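# Place the necklace in the jewelry box's long compartment

## Task

Get the entire necklace inside the long compartment of the jewelry box so that it stays there with no help from the robot, then open the grippers and pull the arms away from it.

## Robot and tools

Robot: two arms, left_arm and right_arm, each ending in a two-finger gripper. Every coordinate uses one shared scene frame, in metres. The origin lies on the tabletop midway between the arms. +z is up, +x reaches out across the table, and left_arm sits on the +y side. The names left and right refer to the arms only, not to sides of any picture. A gripper's fingers extend along its own +z axis and close along its own y axis. The reported end_effector_position is the spot between the finger pads, roughly 1 cm short of the tips. Reported hand positions can be off, more so when an arm is stretched far.

Cameras: cam_high (504x504, overhead), cam_left_wrist and cam_right_wrist (616x616 each, fisheye). Each result includes images in that order.

execute_actions(actions): actions is a list of up to 15 actions. Each action is a table of up to 15 rows, one row per control step of 1/30 s. If a table has fewer than 15 rows, its final row is repeated until 15 steps have run. Every row has exactly 16 numbers, even when only one arm should move: left_arm x, y, z, qw, qx, qy, qz, opening, then right_arm in the same order. x, y, z is an absolute target position for that gripper in metres in the scene frame. qw, qx, qy, qz is an absolute target orientation (w first), also in the scene frame. opening runs from -1 (closed) to +1 (fully open, 0.094 m). An empty list simply returns the current state and images. If any target lies more than 0.6 m from that gripper's current position along any of the gripper's own axes, the action is refused for both arms; if the first action fails this test against the latest reported state, or anything is malformed, nothing in the call runs. To keep an orientation steady, repeat the same quaternion in every row instead of copying the slightly drifted one from the last result.

Motion limits: each step, the commanded pose is trimmed to at most 70 mm and 16 degrees away from the measured pose, and joints are driven toward it; position wins over orientation when both cannot be met. Distant targets therefore take several actions, and after an action the arm only continues to the last trimmed pose. Joint friction can leave the gripper up to about 31 mm off, and tiny commands may do nothing. Elbows never fully straighten. Hand target lines show what each arm is currently driving toward. A pose unreachable line means the clearance check altered or blocked that arm's command.

move(target, speed, blocking): target is one 16-number row laid out as above, absolute poses in the scene frame. Both grippers travel straight toward their targets and arrive together, over 0.5 to 10 s; longer paths are cut off at 10 s. speed is the top path speed in m/s, 0.002 to 0.5 (default 0.25); rotation is capped at twice that in rad/s. Openings are applied at the start. Paths ignore obstacles and the other arm; grippers may lag, wander, or overshoot speed near full extension. Faster contact hits harder, and aiming further past a surface presses harder. The result adds a move: line giving the ending (done, off_target, moving, held, fault) and any limits (paced = pose was clipped; held = a check blocked steps, after which the arm may jump quickly), plus each gripper's remaining distance. If only one arm is named, the other finished fine. With blocking=false you get a result after 0.5 s while motion continues; until a result shows it ended, other moves and execute_actions are refused, so use wait or stop first.

wait(seconds): 0 to 10 s; lets time pass with each arm holding its last command and returns early if a running move finishes. stop(): brakes a running move (needs stopping distance; fingers keep moving). zoom_image(camera, region): region is [x0, y0, x1, y1] in pixels of that camera's latest image, origin top-left, at most 504 by 504. finished_scene(scene): give the number of the scene you are ending; it cannot be undone and reports success.

Gripping: grip_measured reports finger opening on the same -1..1 scale; the last Joint positions value is the opening in metres. Readings may be off by about 1 mm per gripper. To hold something, command roughly 0.03 below grip_measured for a firm grip, less for a lighter one. Pad force tops out near 50 to 62 N and is weaker on parts under about 2 mm thick, such as a thin chain.

Holding still: for an arm that should not move, resend its exact pose from the last result before it stopped, plus its desired opening, in every call.

Heat: carrying loads warms motors. MOTOR HOT appears from 75 °C; at 90 °C that arm halts for 10 seconds; at 100 °C it goes limp and drops. Both appear as OVER-TEMPERATURE FAULT lines. FAULT lines can cut short waits or moves.

Avoid: knocking or placing anything off the table, dropping or slipping the necklace, slamming or pressing hard, and letting the arms collide. Random tugs on held items or pushes on loose ones may occur. The necklace must rest fully in the long compartment after release, with both grippers opened and withdrawn.

Each tool is called after "Emit:" by a JSON object that holds its "api" and its "payload".

## Session

Emit:
{"api": "execute_actions", "payload": {"actions": []}}

Scene clock: 0.00 s.
left_arm: end_effector_position=(+0.5185, +0.3637, +0.2150) grip_measured=+1.000 end_effector_quat_wxyz=(+0.445, +0.379, +0.810, -0.052) | right_arm: end_effector_position=(+0.0428, -0.0509, +0.2193) grip_measured=+1.000 end_effector_quat_wxyz=(-0.209, +0.972, +0.109, +0.013)
Joint positions: left_arm=[ 0.519  1.925  1.738 -0.689  0.678  0.966  0.094] | right_arm=[ 1.537  1.213  1.308 -1.245 -0.027 -1.804  0.094]
Joint velocities: left_arm=[ 0.012 -0.002 -0.012 -0.081 -0.022 -0.066  0.   ] | right_arm=[ 0.002 -0.007 -0.012 -0.007  0.037 -0.007  0.   ]
Hand target (left_arm): +0.518, +0.364, +0.215; +0.445, +0.379, +0.810, -0.052
Hand target (right_arm): +0.043, -0.051, +0.219; -0.209, +0.972, +0.109, +0.013

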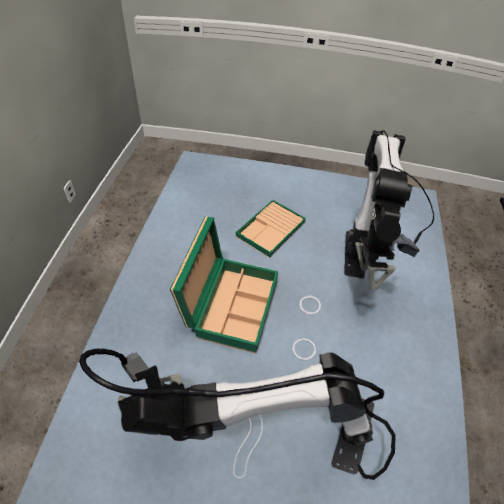

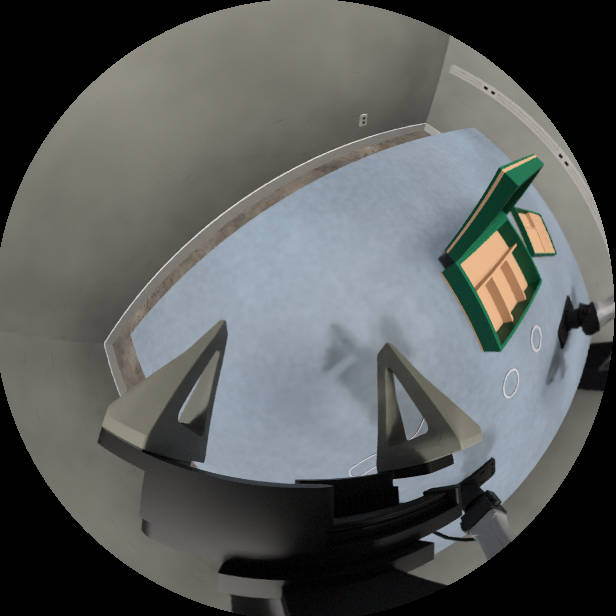

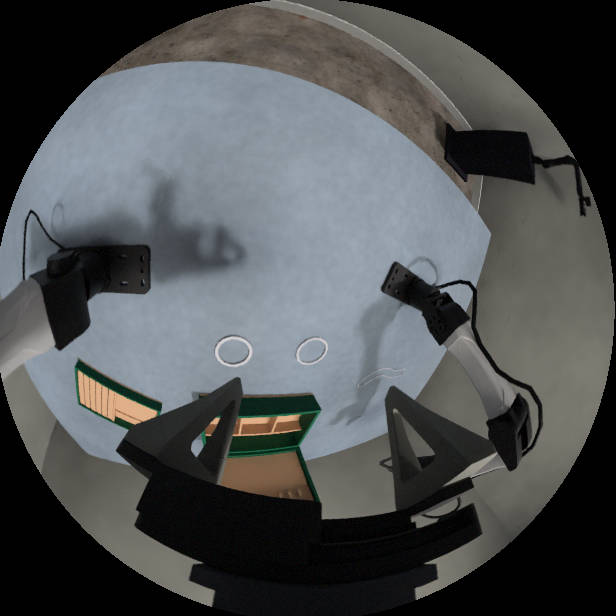

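Emit:
{"api": "move", "payload": {"target": [0.265,0.36,0.06,0,0.707,0.707,0,0.4,0.043,-0.051,0.219,-0.209,0.972,0.109,0.013,1], "speed": 0.3}}

Scene clock: 5.67 s.
left_arm: end_effector_position=(+0.2674, +0.3587, +0.0614) grip_measured=+0.402 end_effector_quat_wxyz=(+0.003, +0.698, +0.716, -0.006) | right_arm: end_effector_position=(+0.0428, -0.0509, +0.2193) grip_measured=+1.000 end_effector_quat_wxyz=(-0.209, +0.972, +0.109, +0.013)
Joint positions: left_arm=[ 0.42   1.568  1.045 -1.055  0.011  1.789  0.066] | right_arm=[ 1.537  1.213  1.308 -1.245 -0.027 -1.804  0.094]
Joint velocities: left_arm=[-0.022  0.007 -0.027  0.051 -0.051 -0.022 -0.001] | right_arm=[ 0.007  0.002  0.012  0.051 -0.051 -0.051  0.   ]
Hand target (left_arm): +0.264, +0.357, +0.061; +0.000, +0.703, +0.711, +0.000
Hand target (right_arm): +0.043, -0.051, +0.219; -0.209, +0.972, +0.109, +0.013
Off the commanded pose (left_arm): 0.003 m, 2 deg.
Off the commanded pose (right_arm): 0.000 m, 0 deg.
move: done

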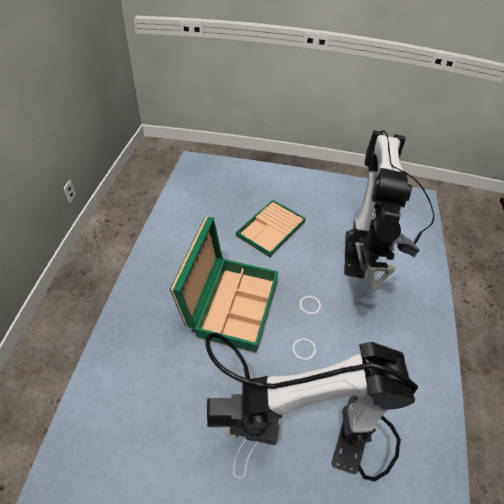

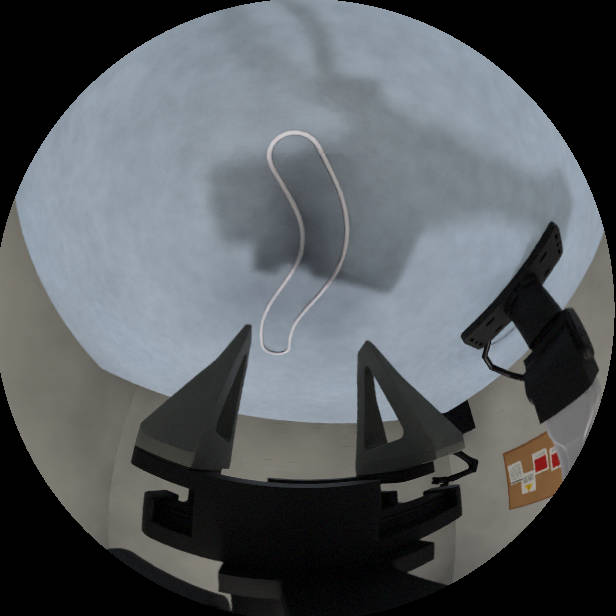

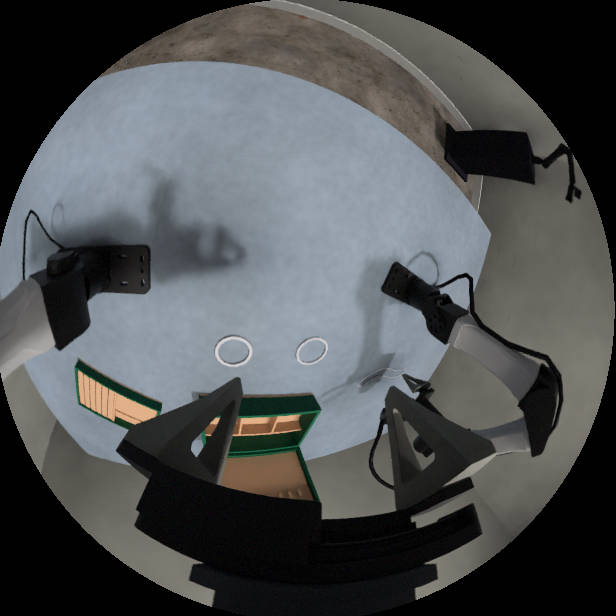

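Emit:
{"api": "move", "payload": {"target": [0.265,0.36,0.006,0,0.707,0.707,0,0.4,0.043,-0.051,0.219,-0.209,0.972,0.109,0.013,1], "speed": 0.06}}

Emit:
{"api": "execute_actions", "payload": {"actions": [[[0.265,0.36,0.004,0,0.707,0.707,0,-0.2,0.043,-0.051,0.219,-0.209,0.972,0.109,0.013,1]],[[0.265,0.36,0.004,0,0.707,0.707,0,-0.75,0.043,-0.051,0.219,-0.209,0.972,0.109,0.013,1]]]}}

Emit:
{"api": "zoom_image", "payload": {"camera": "cam_left_wrist", "region": [200, 240, 420, 420]}}

Scene clock: 13.73 s.
left_arm: end_effector_position=(+0.2722, +0.3602, +0.0179) grip_measured=+0.402 end_effector_quat_wxyz=(+0.014, +0.705, +0.709, +0.014) | right_arm: end_effector_position=(+0.0428, -0.0509, +0.2193) grip_measured=+1.000 end_effector_quat_wxyz=(-0.209, +0.972, +0.109, +0.013)
Joint positions: left_arm=[ 0.42   1.61   0.902 -0.825  0.009  1.809  0.066] | right_arm=[ 1.537  1.213  1.308 -1.245 -0.027 -1.804  0.094]
Joint velocities: left_arm=[-0.017 -0.012 -0.007  0.066  0.007 -0.007 -0.   ] | right_arm=[ 0.007 -0.007  0.022 -0.051 -0.051 -0.022  0.   ]
Hand target (left_arm): +0.264, +0.360, +0.007; +0.000, +0.707, +0.707, +0.000
Hand target (right_arm): +0.043, -0.051, +0.219; -0.209, +0.972, +0.109, +0.013
Off the commanded pose (left_arm): 0.014 m, 2 deg.
Off the commanded pose (right_arm): 0.000 m, 0 deg.
move: off_target (left_arm)

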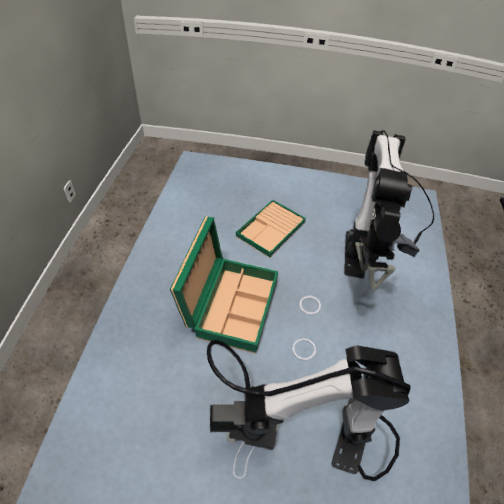

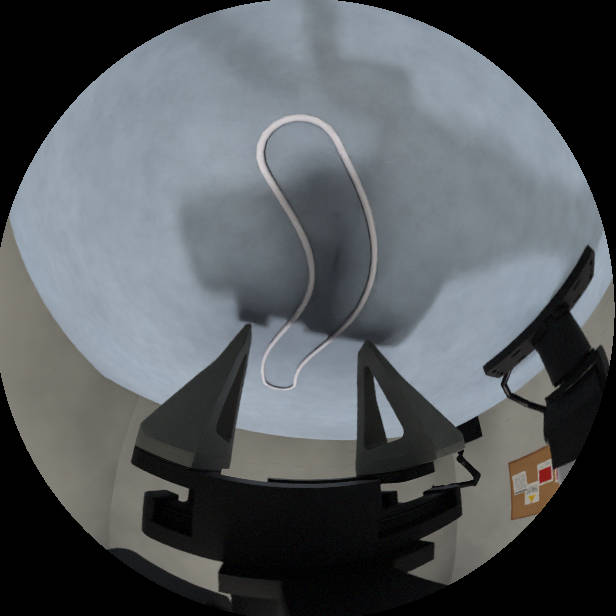

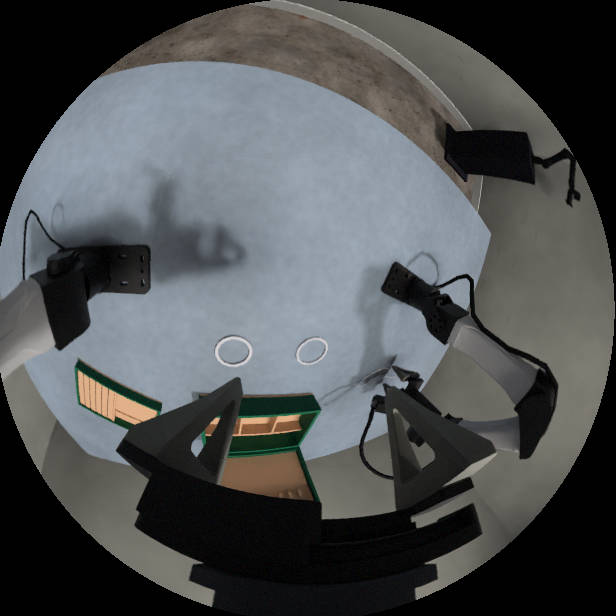

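Scene clock: 14.73 s.
left_arm: end_effector_position=(+0.2744, +0.3608, +0.0180) grip_measured=-0.748 end_effector_quat_wxyz=(+0.016, +0.705, +0.709, +0.018) | right_arm: end_effector_position=(+0.0428, -0.0509, +0.2193) grip_measured=+1.000 end_effector_quat_wxyz=(-0.209, +0.972, +0.109, +0.013)
Joint positions: left_arm=[ 0.42   1.61   0.902 -0.815  0.009  1.81   0.012] | right_arm=[ 1.537  1.213  1.308 -1.245 -0.027 -1.804  0.094]
Joint velocities: left_arm=[-0.032 -0.007  0.007  0.037 -0.007 -0.007 -0.   ] | right_arm=[ 0.007 -0.007  0.007 -0.007  0.022 -0.022  0.   ]
Hand target (left_arm): +0.264, +0.360, +0.005; -0.000, +0.707, +0.707, -0.000
Hand target (right_arm): +0.043, -0.051, +0.219; -0.209, +0.972, +0.109, +0.013
Off the commanded pose (left_arm): 0.017 m, 3 deg.
Off the commanded pose (right_arm): 0.000 m, 0 deg.

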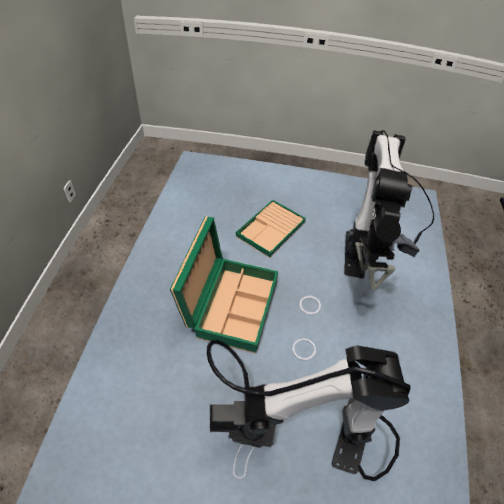

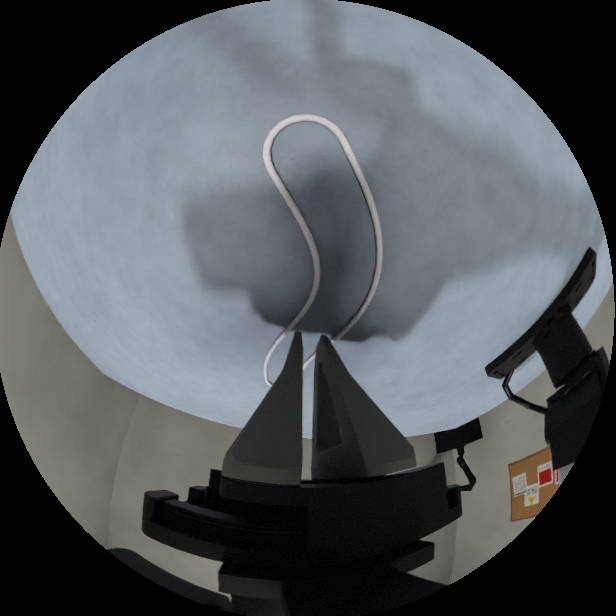

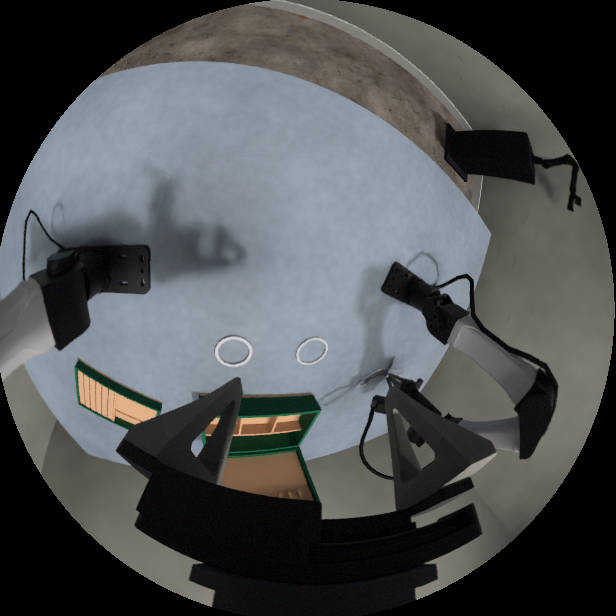

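Region (200, 240, 420, 420) of cam_left_wrist's 616x616 image, scaled by 2.291, with more detail than that image has; it fills the top 412 rows of this view, and the rest is white.

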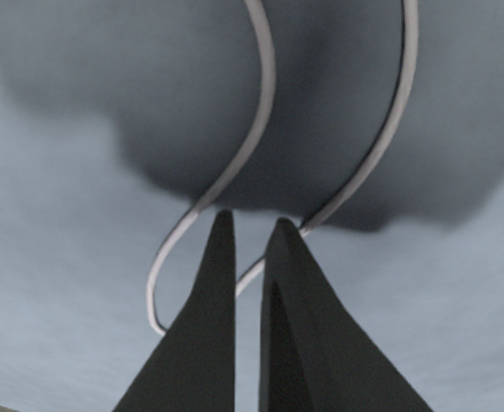

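Emit:
{"api": "execute_actions", "payload": {"actions": [[[0.262,0.36,0.004,0,0.707,0.707,0,0.4,0.043,-0.051,0.219,-0.209,0.972,0.109,0.013,1]],[[0.258,0.36,-0.001,-0.015,0.707,0.707,-0.015,0.4,0.043,-0.051,0.219,-0.209,0.972,0.109,0.013,1]],[[0.257,0.36,-0.006,-0.018,0.707,0.707,-0.018,0.4,0.043,-0.051,0.219,-0.209,0.972,0.109,0.013,1]]]}}

Scene clock: 20.20 s.
left_arm: end_effector_position=(+0.2662, +0.3609, +0.0076) grip_measured=+0.398 end_effector_quat_wxyz=(-0.001, +0.705, +0.709, +0.002) | right_arm: end_effector_position=(+0.0428, -0.0509, +0.2193) grip_measured=+1.000 end_effector_quat_wxyz=(-0.209, +0.972, +0.109, +0.013)
Joint positions: left_arm=[ 0.42   1.641  0.89  -0.817 -0.003  1.811  0.066] | right_arm=[ 1.537  1.213  1.308 -1.245 -0.027 -1.804  0.094]
Joint velocities: left_arm=[-0.002 -0.002  0.012 -0.037 -0.11  -0.022 -0.001] | right_arm=[-0.017 -0.007 -0.002 -0.066  0.022 -0.037  0.   ]
Hand target (left_arm): +0.256, +0.360, -0.005; -0.018, +0.707, +0.707, -0.018
Hand target (right_arm): +0.043, -0.051, +0.219; -0.209, +0.972, +0.109, +0.013
Off the commanded pose (left_arm): 0.016 m, 3 deg.
Off the commanded pose (right_arm): 0.000 m, 0 deg.

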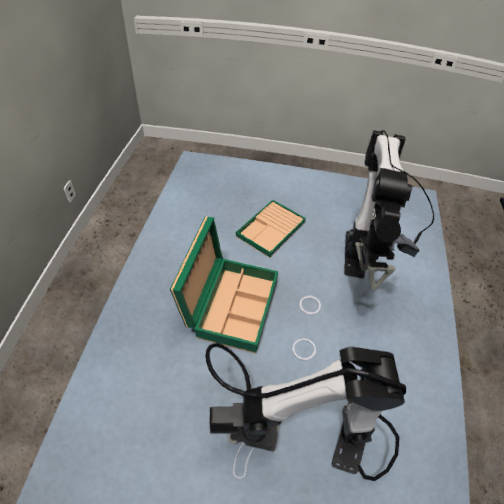

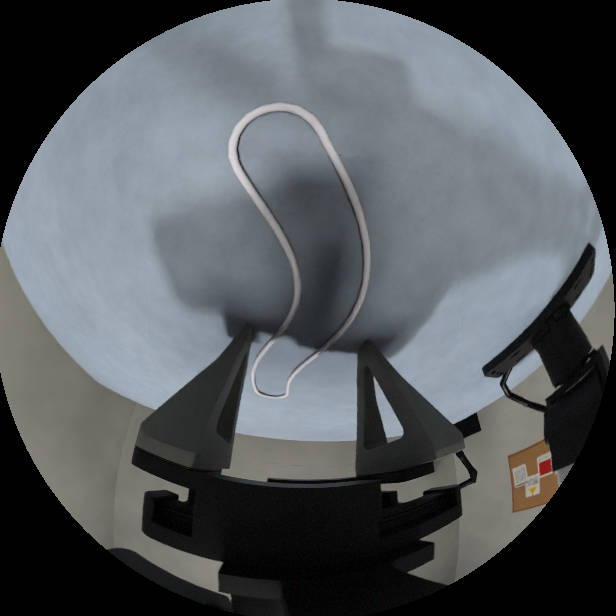

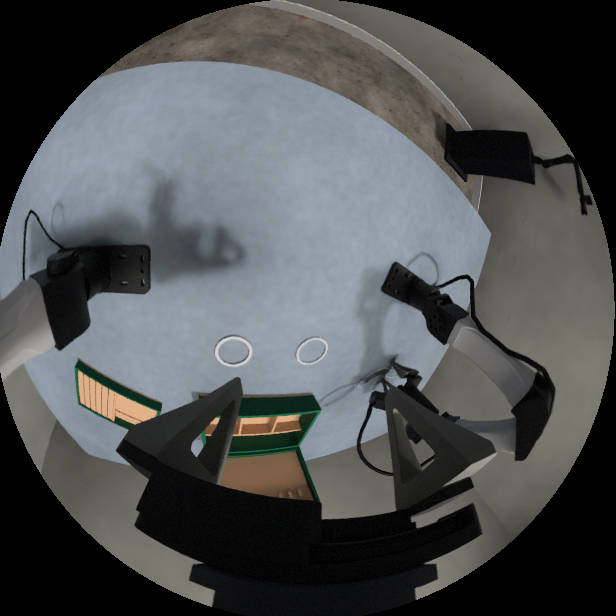

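Emit:
{"api": "execute_actions", "payload": {"actions": [[[0.257,0.36,-0.009,-0.018,0.707,0.707,-0.018,-0.2,0.043,-0.051,0.219,-0.209,0.972,0.109,0.013,1]],[[0.257,0.36,-0.009,-0.018,0.707,0.707,-0.018,-0.8,0.043,-0.051,0.219,-0.209,0.972,0.109,0.013,1]],[[0.257,0.36,-0.009,-0.018,0.707,0.707,-0.018,-0.92,0.043,-0.051,0.219,-0.209,0.972,0.109,0.013,1]]]}}

Emit:
{"api": "zoom_image", "payload": {"camera": "cam_left_wrist", "region": [250, 280, 370, 400]}}

Scene clock: 26.57 s.
left_arm: end_effector_position=(+0.2658, +0.3610, +0.0066) grip_measured=-0.911 end_effector_quat_wxyz=(-0.002, +0.705, +0.709, +0.001) | right_arm: end_effector_position=(+0.0428, -0.0509, +0.2193) grip_measured=+1.000 end_effector_quat_wxyz=(-0.209, +0.972, +0.109, +0.013)
Joint positions: left_arm=[ 0.42   1.645  0.89  -0.816 -0.004  1.811  0.004] | right_arm=[ 1.537  1.213  1.308 -1.245 -0.027 -1.804  0.094]
Joint velocities: left_arm=[-0.012  0.017 -0.007 -0.007  0.066  0.037 -0.001] | right_arm=[ 0.002  0.002  0.002  0.007 -0.051 -0.066  0.   ]
Hand target (left_arm): +0.256, +0.360, -0.008; -0.018, +0.707, +0.707, -0.018
Hand target (right_arm): +0.043, -0.051, +0.219; -0.209, +0.972, +0.109, +0.013
Off the commanded pose (left_arm): 0.018 m, 3 deg.
Off the commanded pose (right_arm): 0.000 m, 0 deg.

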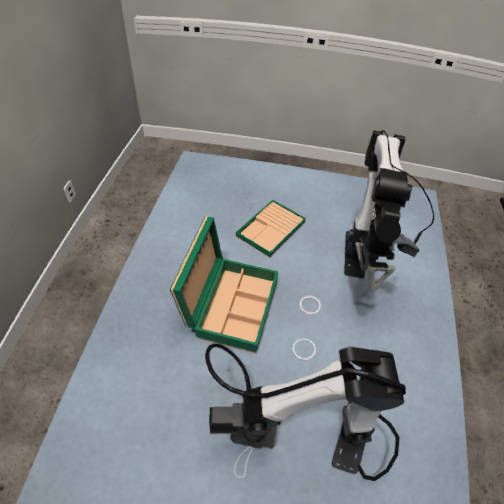

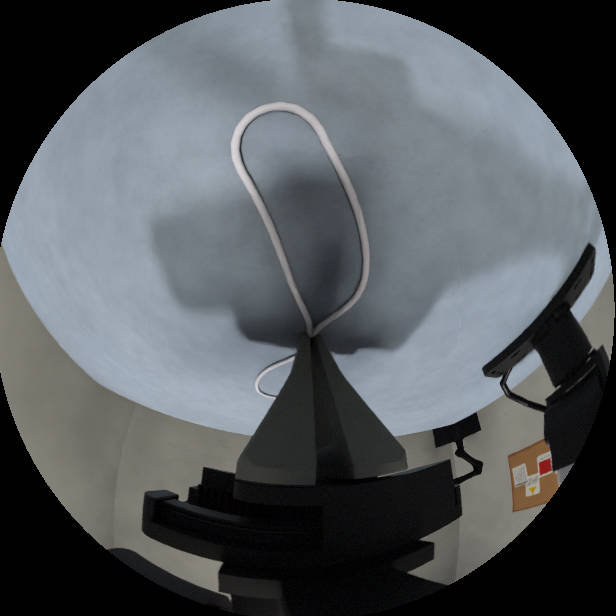

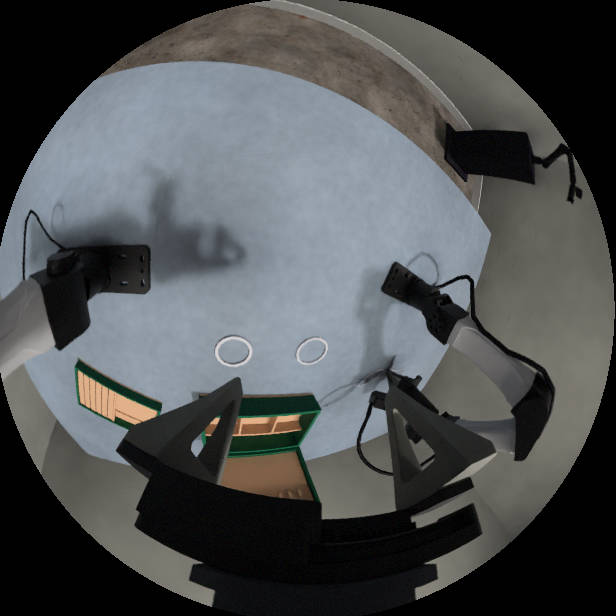

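Region (250, 280, 370, 400) of cam_left_wrist's 616x616 image, scaled by 4.200, with more detail than that image has.

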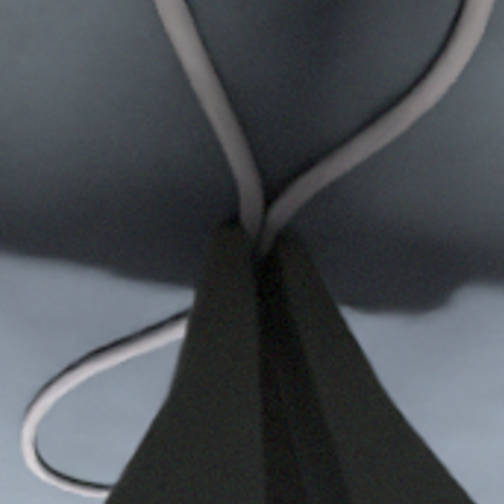

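Emit:
{"api": "execute_actions", "payload": {"actions": [[[0.257,0.36,-0.009,-0.018,0.707,0.707,-0.018,-1,0.043,-0.051,0.219,-0.209,0.972,0.109,0.013,1]]]}}

Emit:
{"api": "move", "payload": {"target": [0.32,0.22,0.22,0.166,0.74,0.621,0.198,-1,0.043,-0.051,0.219,-0.209,0.972,0.109,0.013,1], "speed": 0.2}}

Scene clock: 31.60 s.
left_arm: end_effector_position=(+0.2659, +0.3610, +0.0066) grip_measured=-0.958 end_effector_quat_wxyz=(-0.002, +0.705, +0.709, +0.001) | right_arm: end_effector_position=(+0.0428, -0.0509, +0.2193) grip_measured=+1.000 end_effector_quat_wxyz=(-0.209, +0.972, +0.109, +0.013)
Joint positions: left_arm=[ 0.42   1.645  0.89  -0.816 -0.004  1.811  0.002] | right_arm=[ 1.537  1.213  1.308 -1.245 -0.027 -1.804  0.094]
Joint velocities: left_arm=[-0.012 -0.017 -0.002  0.037 -0.007 -0.037 -0.   ] | right_arm=[-0.007  0.012 -0.002  0.007  0.022 -0.037  0.   ]
Hand target (left_arm): +0.256, +0.360, -0.008; -0.018, +0.707, +0.707, -0.018
Hand target (right_arm): +0.043, -0.051, +0.219; -0.209, +0.972, +0.109, +0.013
Off the commanded pose (left_arm): 0.018 m, 3 deg.
Off the commanded pose (right_arm): 0.000 m, 0 deg.

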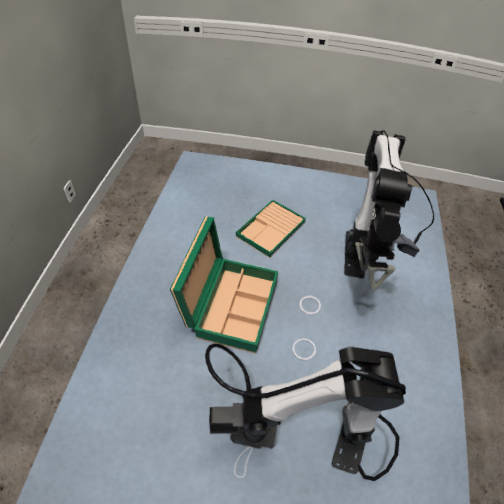

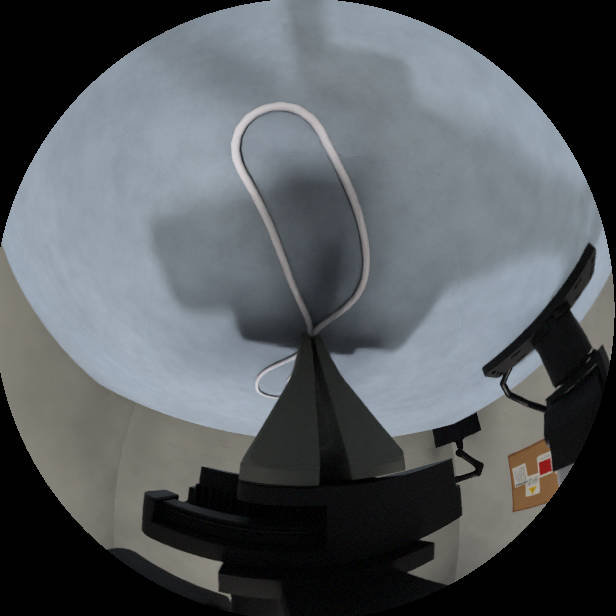

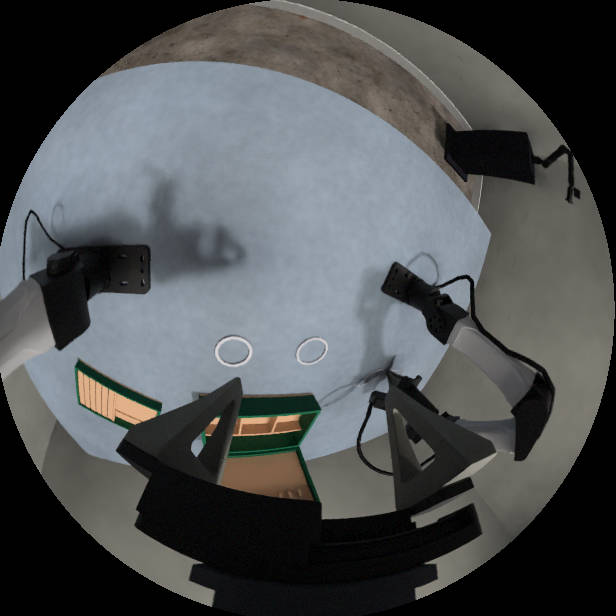

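Scene clock: 33.53 s.
left_arm: end_effector_position=(+0.3249, +0.2225, +0.2127) grip_measured=-0.982 end_effector_quat_wxyz=(+0.162, +0.745, +0.618, +0.193) | right_arm: end_effector_position=(+0.0428, -0.0509, +0.2193) grip_measured=+1.000 end_effector_quat_wxyz=(-0.209, +0.972, +0.109, +0.013)
Joint positions: left_arm=[-0.144  1.334  1.327 -1.075 -0.151  1.476  0.001] | right_arm=[ 1.537  1.213  1.308 -1.245 -0.027 -1.804  0.094]
Joint velocities: left_arm=[-0.002  0.012 -0.002 -0.081 -0.022  0.037  0.   ] | right_arm=[ 0.002 -0.002 -0.007  0.022  0.022 -0.125  0.   ]
Hand target (left_arm): +0.323, +0.222, +0.218; +0.162, +0.744, +0.618, +0.197
Hand target (right_arm): +0.043, -0.051, +0.219; -0.209, +0.972, +0.109, +0.013
Off the commanded pose (left_arm): 0.009 m, 1 deg.
Off the commanded pose (right_arm): 0.000 m, 0 deg.
move: done

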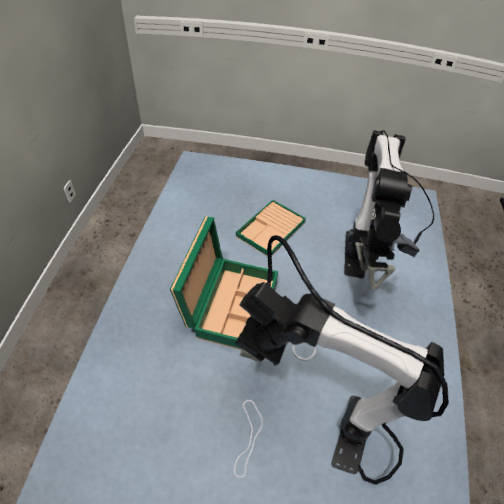

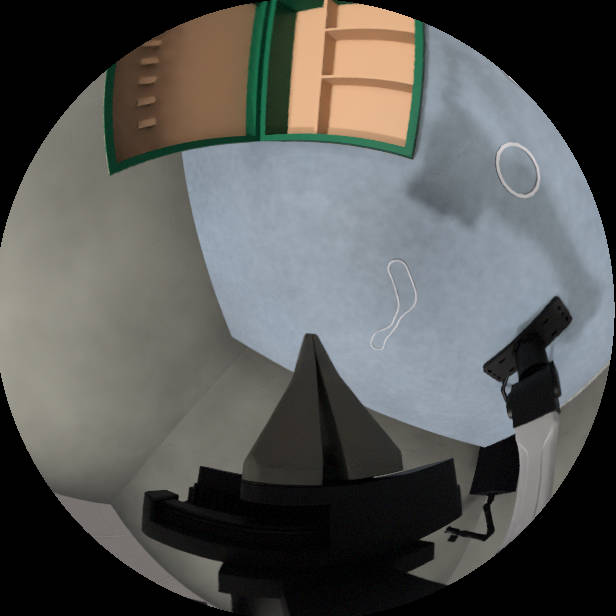

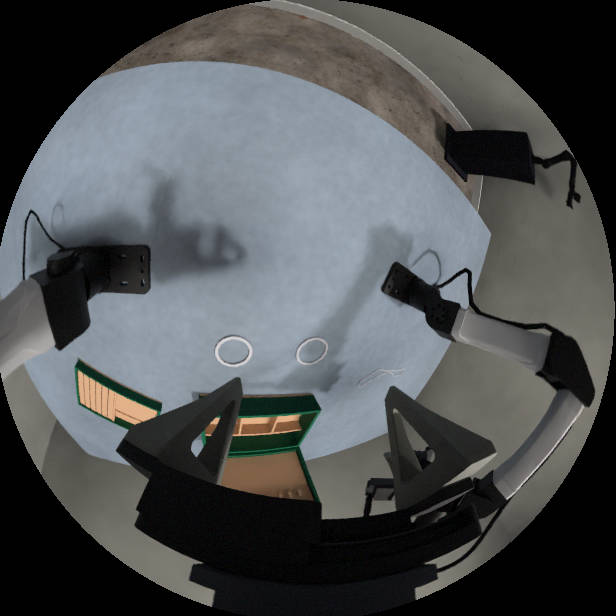

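Emit:
{"api": "move", "payload": {"target": [0.26,0.362,0.03,-0.018,0.707,0.707,-0.018,-0.2,0.043,-0.051,0.219,-0.209,0.972,0.109,0.013,1]}}

Emit:
{"api": "move", "payload": {"target": [0.257,0.362,-0.016,-0.018,0.707,0.707,-0.018,-0.2,0.043,-0.051,0.219,-0.209,0.972,0.109,0.013,1], "speed": 0.04}}

Scene clock: 39.03 s.
left_arm: end_effector_position=(+0.2630, +0.3593, +0.0415) grip_measured=-0.202 end_effector_quat_wxyz=(-0.005, +0.704, +0.710, -0.005) | right_arm: end_effector_position=(+0.0428, -0.0509, +0.2193) grip_measured=+1.000 end_effector_quat_wxyz=(-0.209, +0.972, +0.109, +0.013)
Joint positions: left_arm=[ 0.416  1.585  0.979 -0.98  -0.003  1.803  0.037] | right_arm=[ 1.537  1.213  1.308 -1.245 -0.027 -1.804  0.094]
Joint velocities: left_arm=[ 0.002  0.002  0.007  0.066  0.037  0.051 -0.   ] | right_arm=[-0.002 -0.012 -0.012 -0.022  0.022  0.022  0.   ]
Hand target (left_arm): +0.257, +0.360, +0.032; -0.013, +0.704, +0.710, -0.018
Hand target (right_arm): +0.043, -0.051, +0.219; -0.209, +0.972, +0.109, +0.013
Off the commanded pose (left_arm): 0.012 m, 2 deg.
Off the commanded pose (right_arm): 0.000 m, 0 deg.
move: off_target (left_arm)

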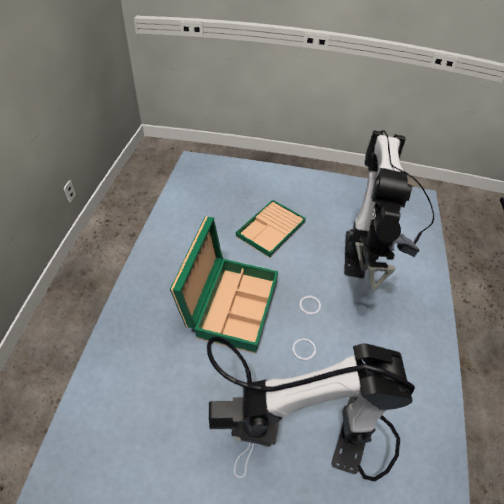

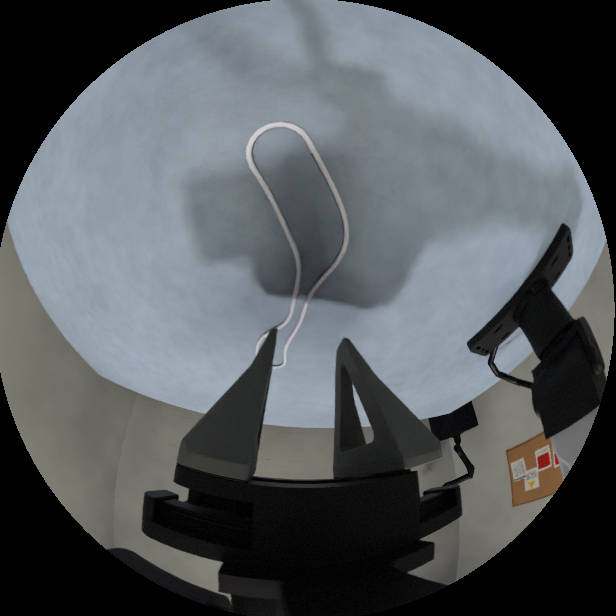

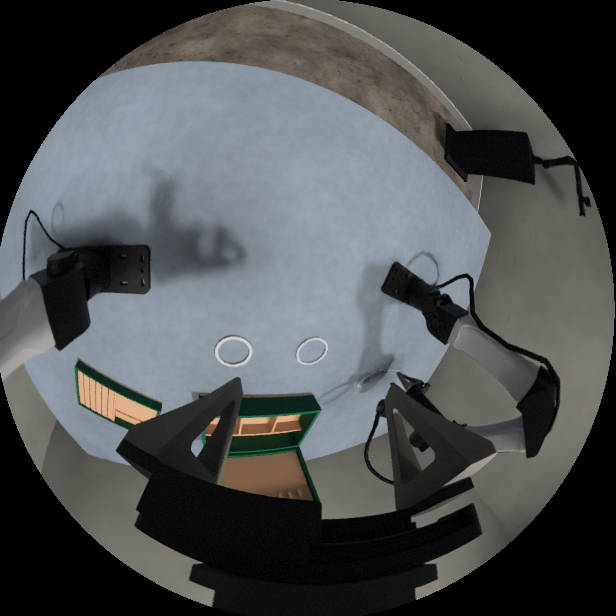

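Scene clock: 40.70 s.
left_arm: end_effector_position=(+0.2672, +0.3603, +0.0067) grip_measured=-0.202 end_effector_quat_wxyz=(-0.001, +0.708, +0.707, +0.001) | right_arm: end_effector_position=(+0.0428, -0.0509, +0.2193) grip_measured=+1.000 end_effector_quat_wxyz=(-0.209, +0.972, +0.109, +0.013)
Joint positions: left_arm=[ 0.416  1.648  0.893 -0.815 -0.003  1.814  0.037] | right_arm=[ 1.537  1.213  1.308 -1.245 -0.027 -1.804  0.094]
Joint velocities: left_arm=[ 0.002 -0.002  0.002 -0.066 -0.022 -0.007  0.   ] | right_arm=[-0.012 -0.007 -0.002 -0.022 -0.022  0.007  0.   ]
Hand target (left_arm): +0.255, +0.361, -0.013; -0.018, +0.707, +0.707, -0.018
Hand target (right_arm): +0.043, -0.051, +0.219; -0.209, +0.972, +0.109, +0.013
Off the commanded pose (left_arm): 0.025 m, 3 deg.
Off the commanded pose (right_arm): 0.000 m, 0 deg.
move: off_target (left_arm)

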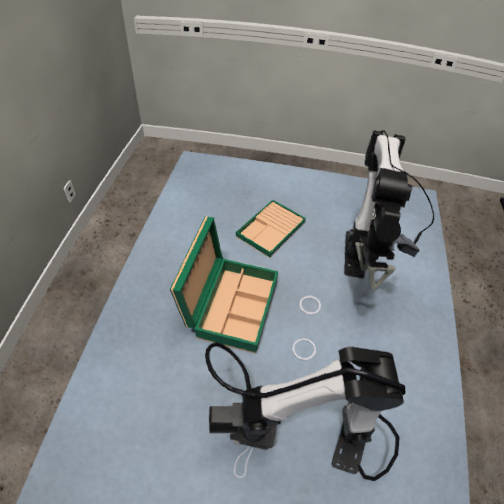

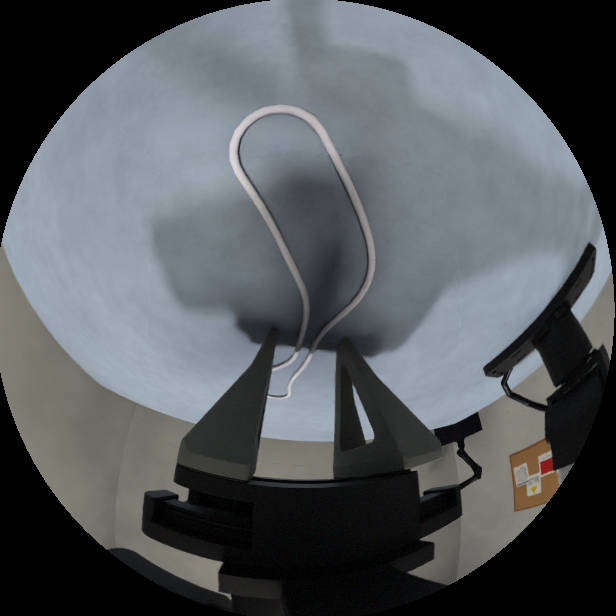

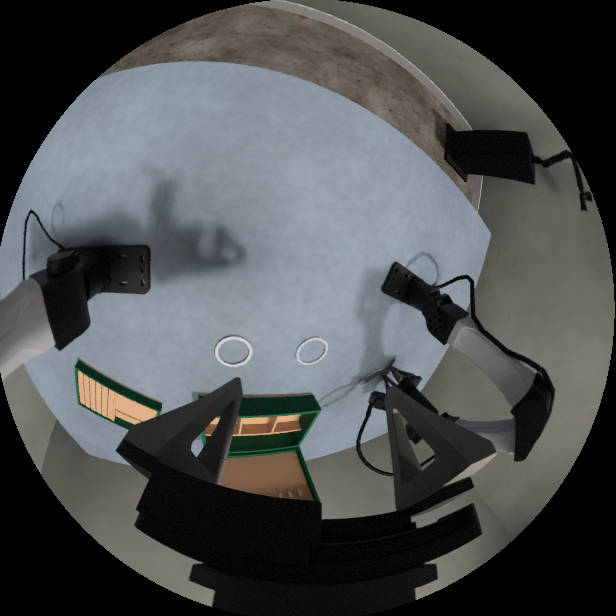

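Emit:
{"api": "execute_actions", "payload": {"actions": [[[0.257,0.362,-0.016,-0.018,0.707,0.707,-0.018,-0.75,0.043,-0.051,0.219,-0.209,0.972,0.109,0.013,1]],[[0.257,0.362,-0.016,-0.018,0.707,0.707,-0.018,-0.89,0.043,-0.051,0.219,-0.209,0.972,0.109,0.013,1]],[[0.257,0.362,-0.016,-0.018,0.707,0.707,-0.018,-0.925,0.043,-0.051,0.219,-0.209,0.972,0.109,0.013,1]]]}}

Emit:
{"api": "move", "payload": {"target": [0.267,0.36,0.05,0,0.707,0.707,0,-0.925,0.043,-0.051,0.219,-0.209,0.972,0.109,0.013,1], "speed": 0.04}}

Scene clock: 46.17 s.
left_arm: end_effector_position=(+0.2682, +0.3608, +0.0067) grip_measured=-0.915 end_effector_quat_wxyz=(-0.001, +0.708, +0.706, +0.004) | right_arm: end_effector_position=(+0.0428, -0.0509, +0.2193) grip_measured=+1.000 end_effector_quat_wxyz=(-0.209, +0.972, +0.109, +0.013)
Joint positions: left_arm=[ 0.416  1.648  0.893 -0.81  -0.005  1.815  0.004] | right_arm=[ 1.537  1.213  1.308 -1.245 -0.027 -1.804  0.094]
Joint velocities: left_arm=[ 0.002  0.002 -0.002  0.037  0.022  0.022  0.   ] | right_arm=[-0.012  0.007 -0.012  0.007  0.022  0.022  0.   ]
Hand target (left_arm): +0.255, +0.361, -0.014; -0.018, +0.707, +0.707, -0.018
Hand target (right_arm): +0.043, -0.051, +0.219; -0.209, +0.972, +0.109, +0.013
Off the commanded pose (left_arm): 0.025 m, 3 deg.
Off the commanded pose (right_arm): 0.000 m, 0 deg.

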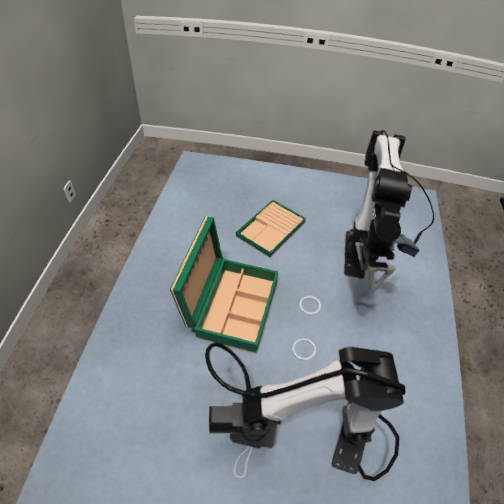

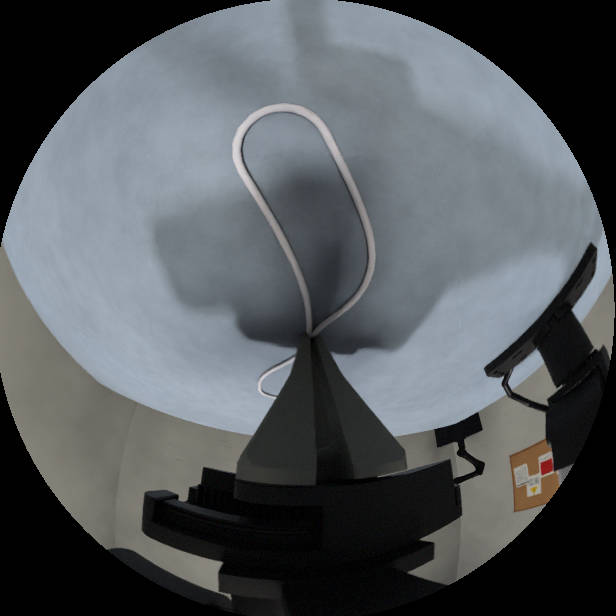

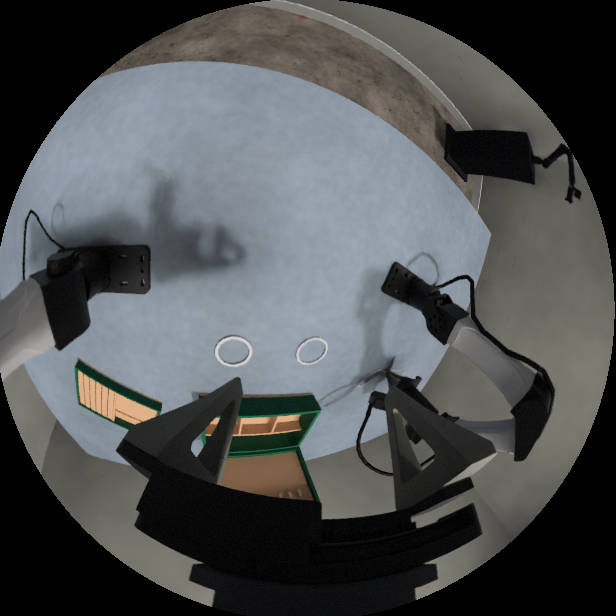

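Scene clock: 47.67 s.
left_arm: end_effector_position=(+0.2636, +0.3597, +0.0412) grip_measured=-0.923 end_effector_quat_wxyz=(-0.008, +0.708, +0.706, -0.009) | right_arm: end_effector_position=(+0.0428, -0.0509, +0.2193) grip_measured=+1.000 end_effector_quat_wxyz=(-0.209, +0.972, +0.109, +0.013)
Joint positions: left_arm=[ 0.416  1.597  0.99  -0.988 -0.005  1.815  0.004] | right_arm=[ 1.537  1.213  1.308 -1.245 -0.027 -1.804  0.094]
Joint velocities: left_arm=[ 0.017 -0.007 -0.002  0.051 -0.022  0.051 -0.001] | right_arm=[-0.007 -0.017 -0.012 -0.007  0.022  0.051  0.   ]
Hand target (left_arm): +0.267, +0.360, +0.050; -0.000, +0.707, +0.707, -0.000
Hand target (right_arm): +0.043, -0.051, +0.219; -0.209, +0.972, +0.109, +0.013
Off the commanded pose (left_arm): 0.009 m, 1 deg.
Off the commanded pose (right_arm): 0.000 m, 0 deg.
move: done

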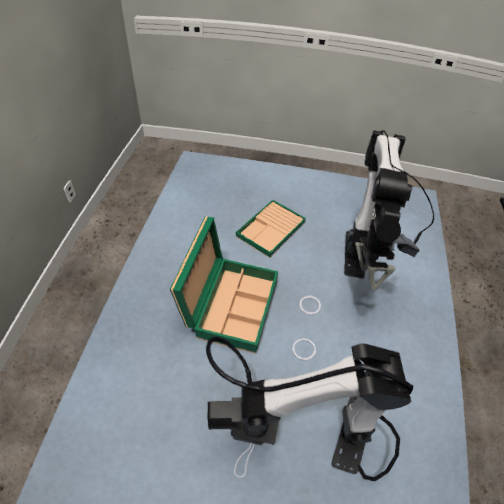

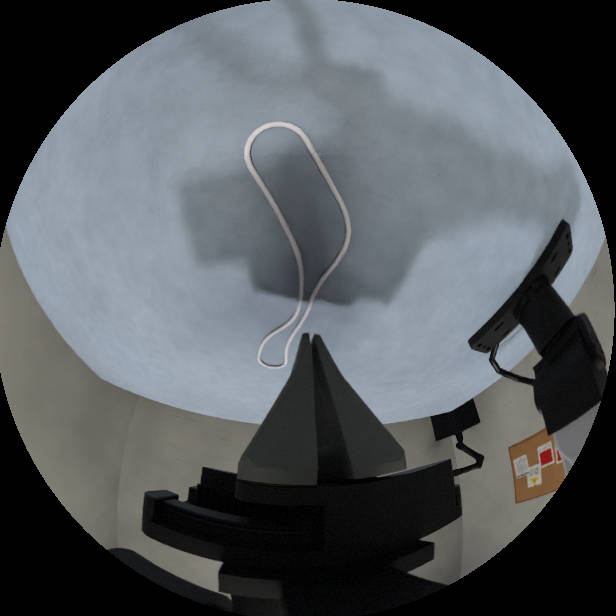

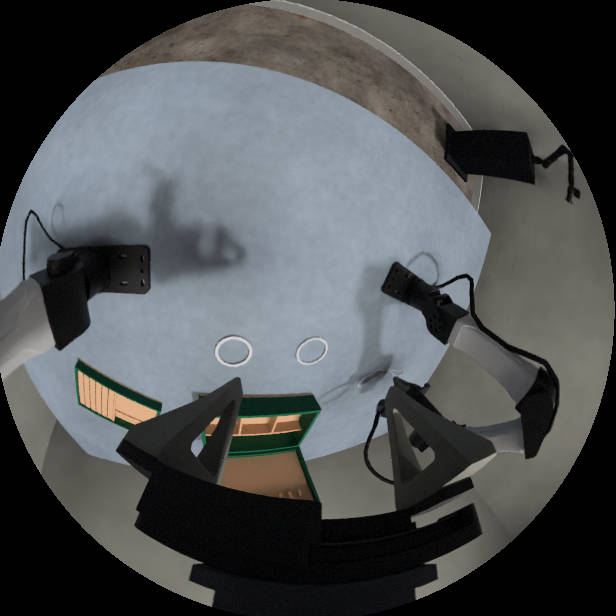

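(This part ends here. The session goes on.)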